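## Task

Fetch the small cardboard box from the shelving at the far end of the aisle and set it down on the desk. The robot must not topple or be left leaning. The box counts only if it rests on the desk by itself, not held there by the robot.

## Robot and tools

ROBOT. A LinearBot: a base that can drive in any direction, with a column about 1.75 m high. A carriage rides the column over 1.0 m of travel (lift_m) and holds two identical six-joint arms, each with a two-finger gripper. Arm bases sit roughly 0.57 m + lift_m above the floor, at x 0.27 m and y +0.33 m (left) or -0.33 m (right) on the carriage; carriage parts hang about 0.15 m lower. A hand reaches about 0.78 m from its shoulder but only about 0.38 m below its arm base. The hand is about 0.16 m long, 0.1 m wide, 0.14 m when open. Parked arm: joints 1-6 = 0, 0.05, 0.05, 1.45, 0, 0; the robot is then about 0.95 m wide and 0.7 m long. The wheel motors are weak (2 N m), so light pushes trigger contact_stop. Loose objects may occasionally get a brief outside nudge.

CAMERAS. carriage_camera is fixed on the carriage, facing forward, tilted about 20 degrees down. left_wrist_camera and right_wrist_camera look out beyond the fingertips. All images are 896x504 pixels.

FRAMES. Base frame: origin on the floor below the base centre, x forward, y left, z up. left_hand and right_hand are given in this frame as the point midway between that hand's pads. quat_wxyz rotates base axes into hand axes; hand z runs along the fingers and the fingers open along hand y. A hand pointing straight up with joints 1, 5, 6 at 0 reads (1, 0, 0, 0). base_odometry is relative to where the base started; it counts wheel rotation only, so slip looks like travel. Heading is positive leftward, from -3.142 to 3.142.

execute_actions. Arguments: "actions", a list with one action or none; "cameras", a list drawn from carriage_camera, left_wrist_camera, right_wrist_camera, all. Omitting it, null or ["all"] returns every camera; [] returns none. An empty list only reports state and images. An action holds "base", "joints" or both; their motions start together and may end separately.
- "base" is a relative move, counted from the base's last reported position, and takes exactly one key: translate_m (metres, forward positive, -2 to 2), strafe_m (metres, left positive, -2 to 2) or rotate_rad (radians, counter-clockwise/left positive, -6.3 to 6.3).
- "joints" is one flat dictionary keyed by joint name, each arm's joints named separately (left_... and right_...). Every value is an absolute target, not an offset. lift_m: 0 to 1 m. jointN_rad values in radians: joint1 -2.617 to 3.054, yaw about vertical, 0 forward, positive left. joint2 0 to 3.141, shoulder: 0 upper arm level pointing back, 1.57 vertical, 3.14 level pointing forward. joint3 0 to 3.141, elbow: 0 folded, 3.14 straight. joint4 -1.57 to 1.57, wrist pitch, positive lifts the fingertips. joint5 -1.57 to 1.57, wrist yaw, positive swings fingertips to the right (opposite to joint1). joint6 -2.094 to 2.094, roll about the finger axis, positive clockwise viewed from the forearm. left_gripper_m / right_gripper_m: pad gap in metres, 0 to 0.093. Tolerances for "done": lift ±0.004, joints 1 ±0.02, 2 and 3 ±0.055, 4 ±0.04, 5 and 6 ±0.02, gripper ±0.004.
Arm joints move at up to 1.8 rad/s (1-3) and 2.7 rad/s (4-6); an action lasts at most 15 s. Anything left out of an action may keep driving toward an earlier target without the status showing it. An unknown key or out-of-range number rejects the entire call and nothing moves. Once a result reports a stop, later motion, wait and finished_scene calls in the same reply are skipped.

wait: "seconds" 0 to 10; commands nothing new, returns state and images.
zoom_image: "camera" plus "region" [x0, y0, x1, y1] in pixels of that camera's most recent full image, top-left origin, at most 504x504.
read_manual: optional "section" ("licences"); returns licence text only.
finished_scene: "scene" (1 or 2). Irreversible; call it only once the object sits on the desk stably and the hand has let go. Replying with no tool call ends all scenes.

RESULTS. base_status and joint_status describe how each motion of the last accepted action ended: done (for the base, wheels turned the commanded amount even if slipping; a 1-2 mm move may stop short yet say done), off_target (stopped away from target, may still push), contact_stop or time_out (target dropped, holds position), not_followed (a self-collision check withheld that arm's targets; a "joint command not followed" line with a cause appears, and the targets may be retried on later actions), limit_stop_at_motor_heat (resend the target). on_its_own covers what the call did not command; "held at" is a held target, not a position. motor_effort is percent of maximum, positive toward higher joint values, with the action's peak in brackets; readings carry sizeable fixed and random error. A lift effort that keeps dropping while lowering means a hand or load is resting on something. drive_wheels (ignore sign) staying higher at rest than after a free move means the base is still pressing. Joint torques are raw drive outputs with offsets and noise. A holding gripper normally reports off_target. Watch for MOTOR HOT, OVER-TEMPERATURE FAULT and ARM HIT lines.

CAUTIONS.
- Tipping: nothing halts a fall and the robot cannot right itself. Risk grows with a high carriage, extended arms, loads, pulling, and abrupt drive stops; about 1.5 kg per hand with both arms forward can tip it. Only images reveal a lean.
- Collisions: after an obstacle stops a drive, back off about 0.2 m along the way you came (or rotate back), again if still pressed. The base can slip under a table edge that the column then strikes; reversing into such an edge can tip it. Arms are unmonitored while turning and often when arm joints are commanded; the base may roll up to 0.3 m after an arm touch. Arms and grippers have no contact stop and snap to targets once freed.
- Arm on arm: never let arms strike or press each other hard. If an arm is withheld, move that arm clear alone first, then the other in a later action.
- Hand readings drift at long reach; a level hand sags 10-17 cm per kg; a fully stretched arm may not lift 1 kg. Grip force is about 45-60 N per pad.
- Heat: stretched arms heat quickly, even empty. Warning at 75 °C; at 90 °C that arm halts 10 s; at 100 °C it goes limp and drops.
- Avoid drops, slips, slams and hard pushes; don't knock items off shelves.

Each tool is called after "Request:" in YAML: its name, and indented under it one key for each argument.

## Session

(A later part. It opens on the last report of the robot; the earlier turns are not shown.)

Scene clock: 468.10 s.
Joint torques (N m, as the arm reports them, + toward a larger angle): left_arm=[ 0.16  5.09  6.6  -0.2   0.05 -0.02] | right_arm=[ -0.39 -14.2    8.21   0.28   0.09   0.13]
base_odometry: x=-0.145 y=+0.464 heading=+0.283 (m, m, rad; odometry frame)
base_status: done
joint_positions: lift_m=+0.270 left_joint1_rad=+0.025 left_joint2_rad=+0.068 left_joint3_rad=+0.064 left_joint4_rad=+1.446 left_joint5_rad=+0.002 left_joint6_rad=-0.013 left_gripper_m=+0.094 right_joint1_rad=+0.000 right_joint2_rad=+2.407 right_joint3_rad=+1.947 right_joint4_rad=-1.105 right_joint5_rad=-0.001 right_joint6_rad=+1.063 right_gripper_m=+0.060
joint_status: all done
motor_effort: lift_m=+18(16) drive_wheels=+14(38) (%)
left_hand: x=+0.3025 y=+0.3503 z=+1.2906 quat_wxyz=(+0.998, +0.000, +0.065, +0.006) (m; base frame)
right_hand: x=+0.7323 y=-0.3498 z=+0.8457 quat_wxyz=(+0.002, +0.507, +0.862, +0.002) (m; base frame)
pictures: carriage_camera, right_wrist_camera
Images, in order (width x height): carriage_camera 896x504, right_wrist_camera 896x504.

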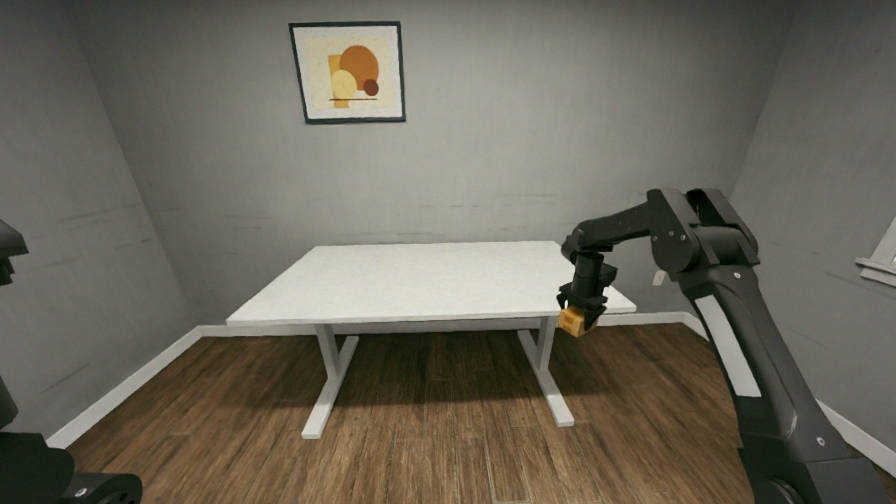

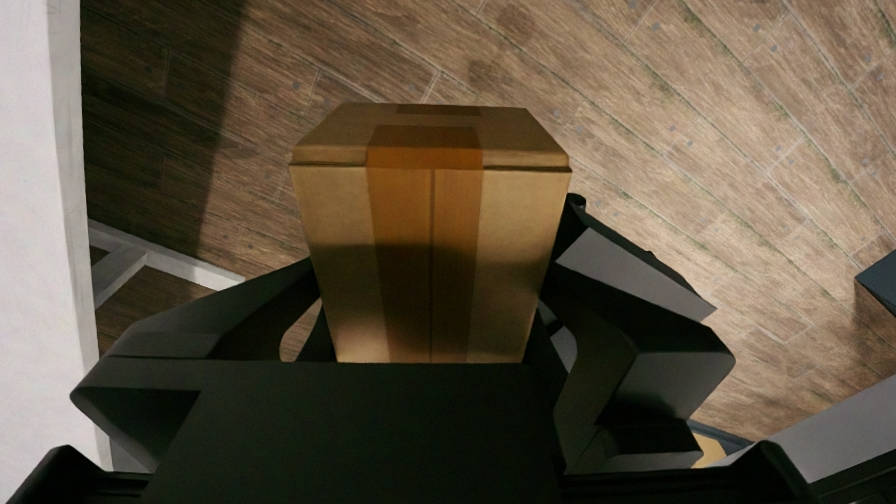

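Request:
execute_actions:
  actions:
    - {"base": {"translate_m": 0.38}, "joints": {"lift_m": 0.225}}
  cameras: ["carriage_camera", "right_wrist_camera"]

Scene clock: 496.00 s.
Joint torques (N m, as the arm reports them, + toward a larger angle): left_arm=[ 0.17  5.15  6.59 -0.24  0.05 -0.02] | right_arm=[ -0.44 -14.04   8.17   0.33   0.09   0.13]
base_odometry: x=+0.220 y=+0.570 heading=+0.284 (m, m, rad; odometry frame)
base_status: done
joint_positions: lift_m=+0.225 left_joint1_rad=+0.025 left_joint2_rad=+0.068 left_joint3_rad=+0.064 left_joint4_rad=+1.448 left_joint5_rad=+0.002 left_joint6_rad=-0.013 left_gripper_m=+0.094 right_joint1_rad=+0.000 right_joint2_rad=+2.406 right_joint3_rad=+1.947 right_joint4_rad=-1.115 right_joint5_rad=-0.001 right_joint6_rad=+1.063 right_gripper_m=+0.060
joint_status: all done
motor_effort: lift_m=+16(16) drive_wheels=-9(31) (%)
left_hand: x=+0.3019 y=+0.3503 z=+1.2457 quat_wxyz=(+0.998, +0.000, +0.063, +0.006) (m; base frame)
right_hand: x=+0.7300 y=-0.3496 z=+0.8013 quat_wxyz=(-0.002, +0.507, +0.862, -0.001) (m; base frame)
pictures: carriage_camera, right_wrist_camera
Images, in order (width x height): carriage_camera 896x504, right_wrist_camera 896x504.

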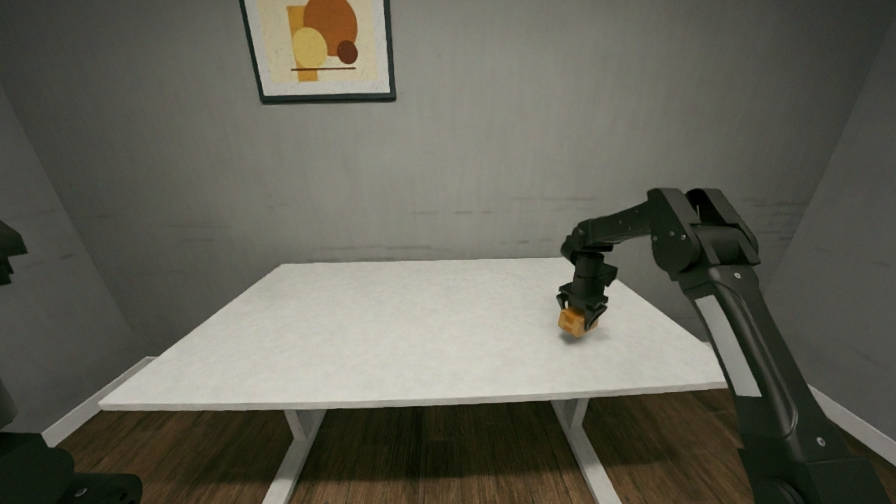

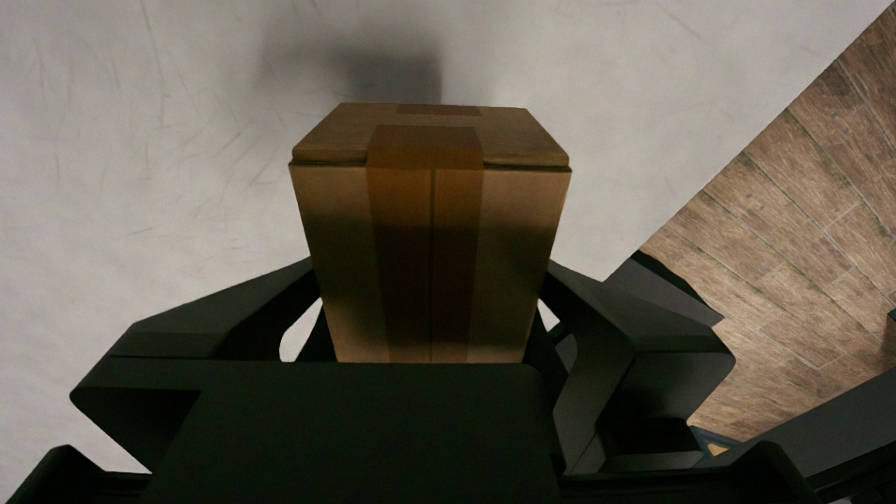

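Request:
zoom_image:
  camera: "carriage_camera"
  region: [400, 280, 740, 430]

Region (400, 280, 740, 430) of carriage_camera's 896x504 image, scaled by 1.482, with more detail than that image has; it fills the top 222 rows of this view, and the rest is white.

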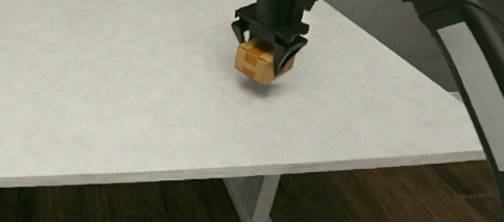

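Request:
execute_actions:
  actions:
    - {"joints": {"lift_m": 0.17}}
  cameras: ["carriage_camera", "right_wrist_camera"]

Scene clock: 511.00 s.
Joint torques (N m, as the arm reports them, + toward a larger angle): left_arm=[ 0.17  5.14  6.59 -0.23  0.05 -0.03] | right_arm=[ -0.42 -14.13   8.18   0.37   0.09   0.13]
base_odometry: x=+0.220 y=+0.570 heading=+0.284 (m, m, rad; odometry frame)
base_status: not commanded
joint_positions: lift_m=+0.170 left_joint1_rad=+0.025 left_joint2_rad=+0.068 left_joint3_rad=+0.064 left_joint4_rad=+1.449 left_joint5_rad=+0.002 left_joint6_rad=-0.013 left_gripper_m=+0.094 right_joint1_rad=+0.000 right_joint2_rad=+2.407 right_joint3_rad=+1.947 right_joint4_rad=-1.117 right_joint5_rad=-0.001 right_joint6_rad=+1.063 right_gripper_m=+0.060
joint_status: all done
motor_effort: lift_m=+16(15) drive_wheels=-7(9) (%)
left_hand: x=+0.3018 y=+0.3503 z=+1.1907 quat_wxyz=(+0.998, +0.000, +0.063, +0.006) (m; base frame)
right_hand: x=+0.7294 y=-0.3496 z=+0.7459 quat_wxyz=(-0.003, +0.507, +0.862, -0.001) (m; base frame)
pictures: carriage_camera, right_wrist_camera
Images, in order (width x height): carriage_camera 896x504, right_wrist_camera 896x504.

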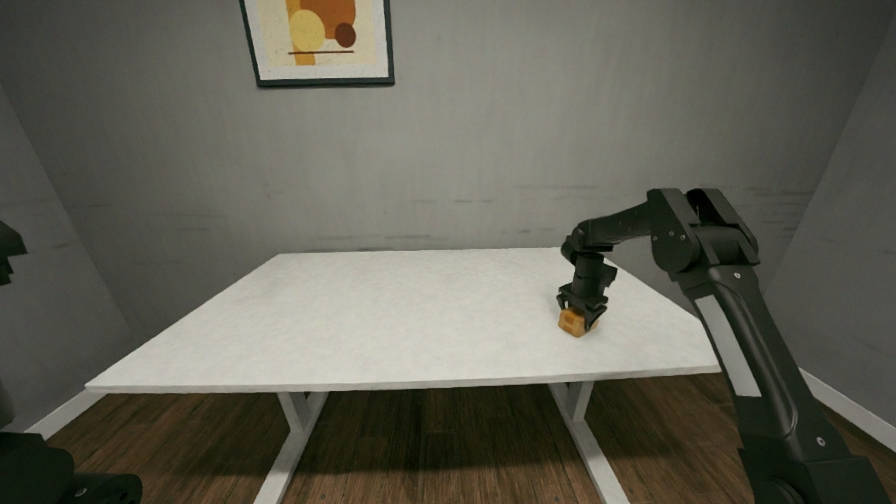

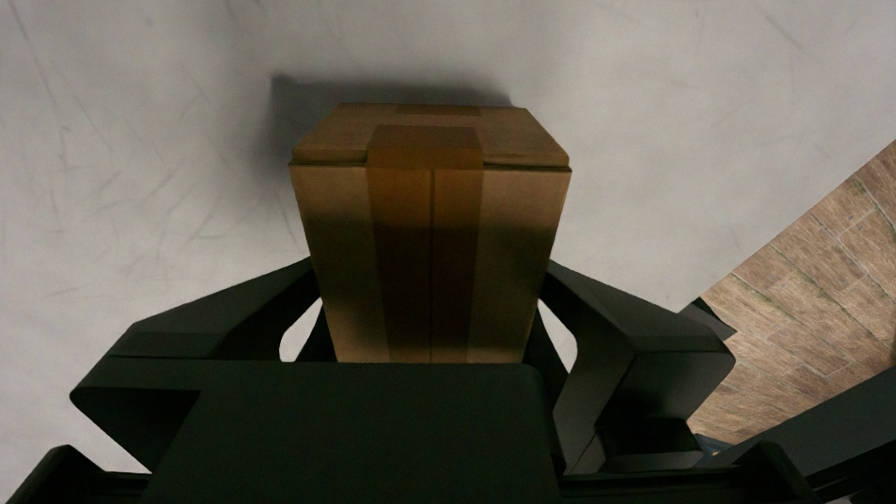

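Request:
execute_actions:
  actions:
    - {"joints": {"lift_m": 0.157}}
  cameras: ["right_wrist_camera"]

Scene clock: 518.70 s.
Joint torques (N m, as the arm reports them, + toward a larger angle): left_arm=[ 0.17  5.13  6.59 -0.24  0.05 -0.02] | right_arm=[ -0.39 -13.08   7.75   0.42   0.08   0.13]
base_odometry: x=+0.220 y=+0.570 heading=+0.284 (m, m, rad; odometry frame)
base_status: not commanded
joint_positions: lift_m=+0.157 left_joint1_rad=+0.025 left_joint2_rad=+0.068 left_joint3_rad=+0.064 left_joint4_rad=+1.449 left_joint5_rad=+0.002 left_joint6_rad=-0.013 left_gripper_m=+0.094 right_joint1_rad=+0.000 right_joint2_rad=+2.396 right_joint3_rad=+1.953 right_joint4_rad=-1.123 right_joint5_rad=+0.000 right_joint6_rad=+1.064 right_gripper_m=+0.060
joint_status: all done
motor_effort: lift_m=+17(19) drive_wheels=-6(7) (%)
left_hand: x=+0.3018 y=+0.3503 z=+1.1778 quat_wxyz=(+0.998, +0.000, +0.063, +0.006) (m; base frame)
right_hand: x=+0.7310 y=-0.3497 z=+0.7395 quat_wxyz=(+0.002, +0.507, +0.862, +0.001) (m; base frame)
pictures: right_wrist_camera
Images, in order (width x height): right_wrist_camera 896x504.

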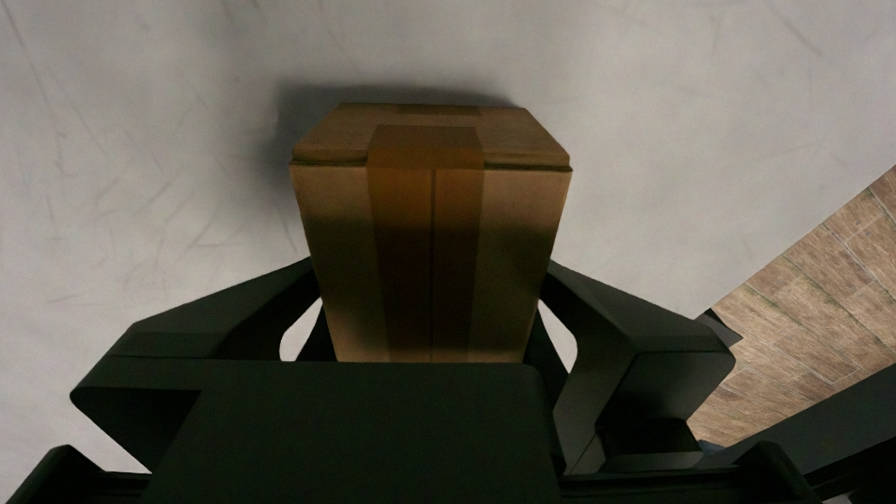

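The box has touched down: the hand stopped falling with the lift and the joint torques eased. Releasing.

Request:
execute_actions:
  actions:
    - {"joints": {"right_gripper_m": 0.093}}
  cameras: ["right_wrist_camera"]

Request:
execute_actions:
  actions:
    - {"joints": {"lift_m": 0.23}}
  cameras: ["carriage_camera", "right_wrist_camera"]

Scene clock: 524.30 s.
Joint torques (N m, as the arm reports them, + toward a larger angle): left_arm=[ 0.17  5.14  6.6  -0.23  0.05 -0.02] | right_arm=[ -0.36 -13.08   7.78   0.42   0.09   0.13]
base_odometry: x=+0.220 y=+0.570 heading=+0.284 (m, m, rad; odometry frame)
base_status: not commanded
joint_positions: lift_m=+0.157 left_joint1_rad=+0.025 left_joint2_rad=+0.068 left_joint3_rad=+0.064 left_joint4_rad=+1.449 left_joint5_rad=+0.002 left_joint6_rad=-0.013 left_gripper_m=+0.094 right_joint1_rad=+0.000 right_joint2_rad=+2.396 right_joint3_rad=+1.953 right_joint4_rad=-1.123 right_joint5_rad=+0.000 right_joint6_rad=+1.064 right_gripper_m=+0.093
joint_status: all done
motor_effort: lift_m=+19(16) drive_wheels=-6(6) (%)
left_hand: x=+0.3018 y=+0.3503 z=+1.1778 quat_wxyz=(+0.998, +0.000, +0.063, +0.006) (m; base frame)
right_hand: x=+0.7311 y=-0.3497 z=+0.7395 quat_wxyz=(+0.002, +0.507, +0.862, +0.001) (m; base frame)
pictures: right_wrist_camera
Images, in order (width x height): right_wrist_camera 896x504.

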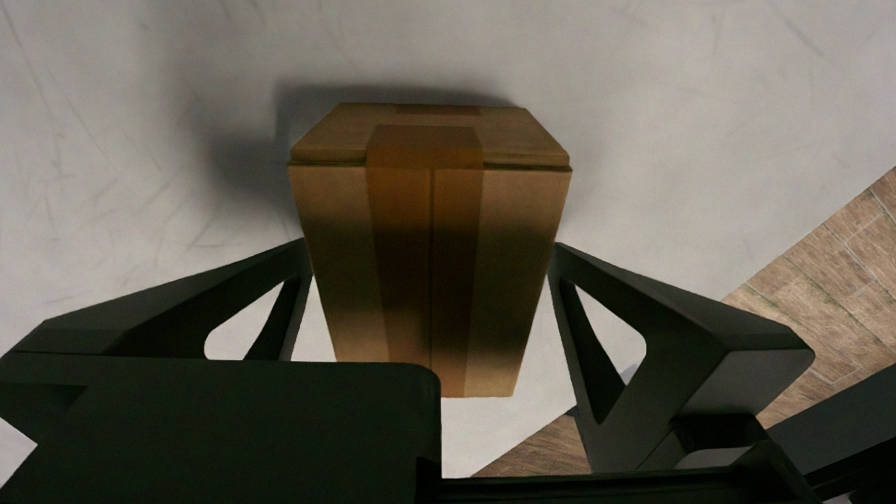

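Scene clock: 525.13 s.
Joint torques (N m, as the arm reports them, + toward a larger angle): left_arm=[ 0.16  5.1   6.63 -0.24  0.05 -0.02] | right_arm=[ -0.43 -12.99   7.74   0.38   0.09   0.13]
base_odometry: x=+0.220 y=+0.570 heading=+0.284 (m, m, rad; odometry frame)
base_status: not commanded
joint_positions: lift_m=+0.230 left_joint1_rad=+0.025 left_joint2_rad=+0.068 left_joint3_rad=+0.064 left_joint4_rad=+1.449 left_joint5_rad=+0.002 left_joint6_rad=-0.013 left_gripper_m=+0.094 right_joint1_rad=+0.000 right_joint2_rad=+2.394 right_joint3_rad=+1.953 right_joint4_rad=-1.119 right_joint5_rad=+0.000 right_joint6_rad=+1.064 right_gripper_m=+0.093
joint_status: all done
motor_effort: lift_m=+18(22) drive_wheels=-6(6) (%)
left_hand: x=+0.3018 y=+0.3503 z=+1.2505 quat_wxyz=(+0.998, +0.000, +0.063, +0.006) (m; base frame)
right_hand: x=+0.7323 y=-0.3497 z=+0.8130 quat_wxyz=(+0.005, +0.507, +0.862, +0.003) (m; base frame)
pictures: carriage_camera, right_wrist_camera
Images, in order (width x height): carriage_camera 896x504, right_wrist_camera 896x504.

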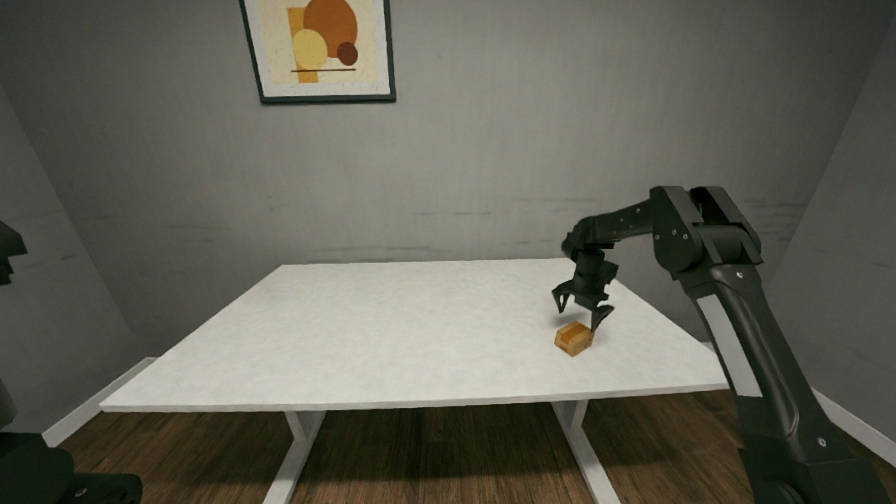

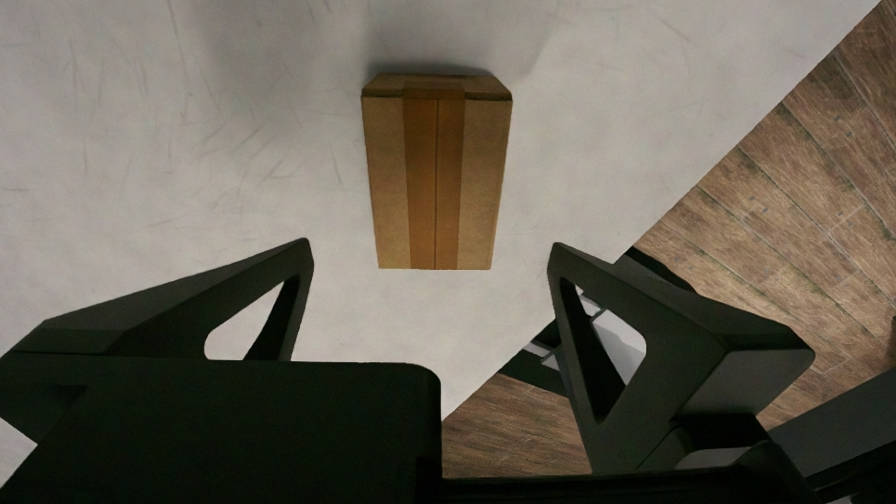

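Request:
execute_actions:
  actions: []

Scene clock: 533.00 s.
Joint torques (N m, as the arm reports them, + toward a larger angle): left_arm=[ 0.17  5.13  6.59 -0.24  0.05 -0.02] | right_arm=[ -0.41 -13.02   7.73   0.39   0.09   0.13]
base_odometry: x=+0.220 y=+0.570 heading=+0.284 (m, m, rad; odometry frame)
base_status: not commanded
joint_positions: lift_m=+0.230 left_joint1_rad=+0.025 left_joint2_rad=+0.068 left_joint3_rad=+0.064 left_joint4_rad=+1.449 left_joint5_rad=+0.002 left_joint6_rad=-0.013 left_gripper_m=+0.094 right_joint1_rad=+0.000 right_joint2_rad=+2.394 right_joint3_rad=+1.953 right_joint4_rad=-1.119 right_joint5_rad=+0.000 right_joint6_rad=+1.064 right_gripper_m=+0.093
joint_status: all done
motor_effort: lift_m=+18(22) drive_wheels=-6(6) (%)
left_hand: x=+0.3018 y=+0.3503 z=+1.2505 quat_wxyz=(+0.998, +0.000, +0.063, +0.006) (m; base frame)
right_hand: x=+0.7323 y=-0.3497 z=+0.8130 quat_wxyz=(+0.005, +0.507, +0.862, +0.003) (m; base frame)
pictures: carriage_camera, left_wrist_camera, right_wrist_camera
Images, in order (width x height): carriage_camera 896x504, left_wrist_camera 896x504, right_wrist_camera 896x504.

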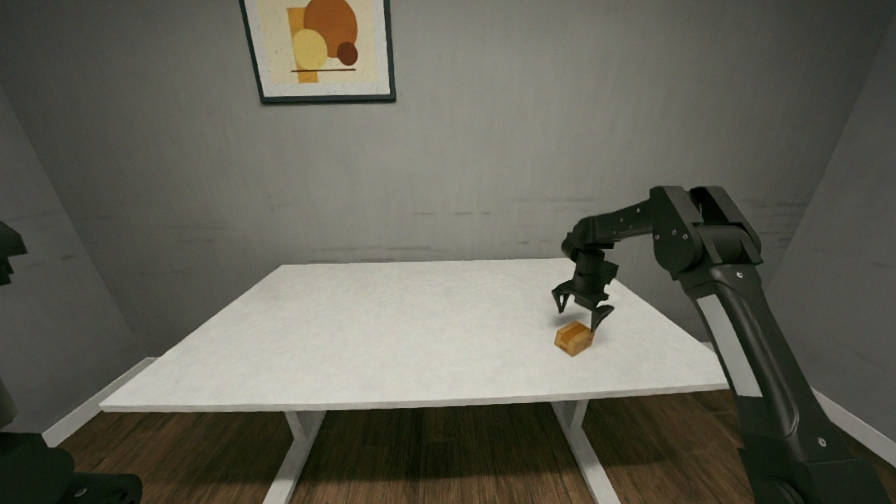

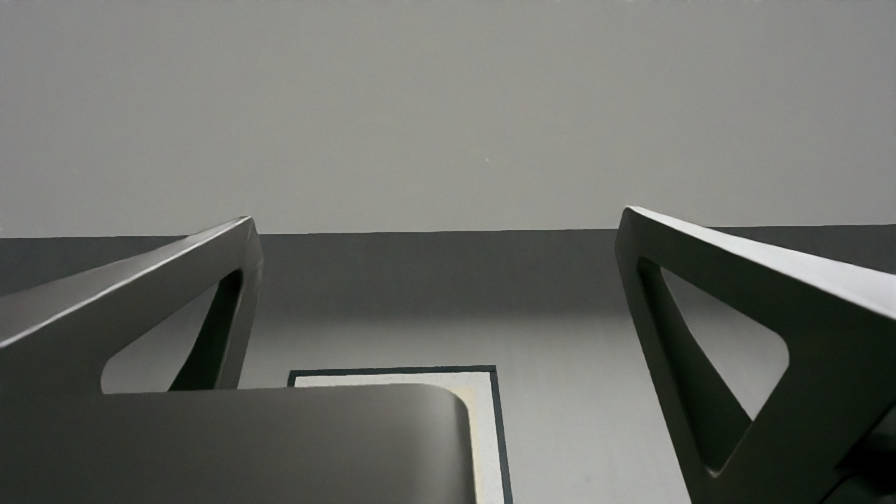

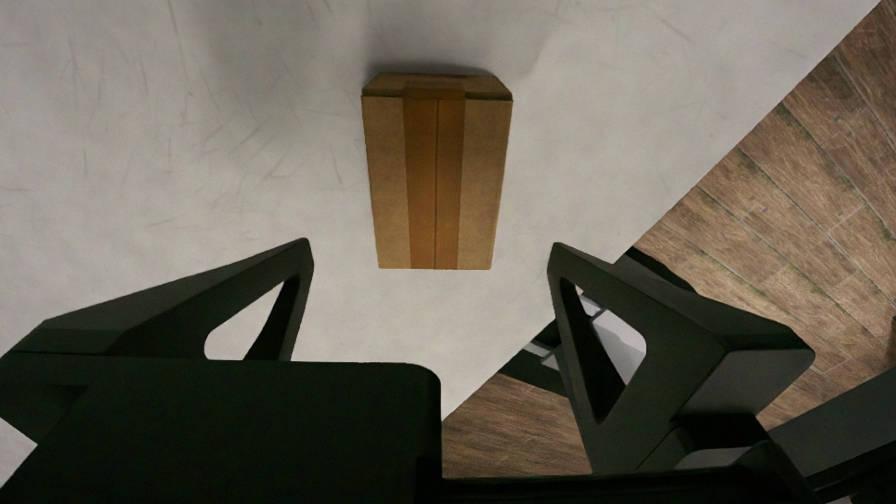

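The box is resting on the desk, clear of the gripper, so I'm ending the scene.

Request:
finished_scene:
  scene: 2

The scene is finished: the task was done.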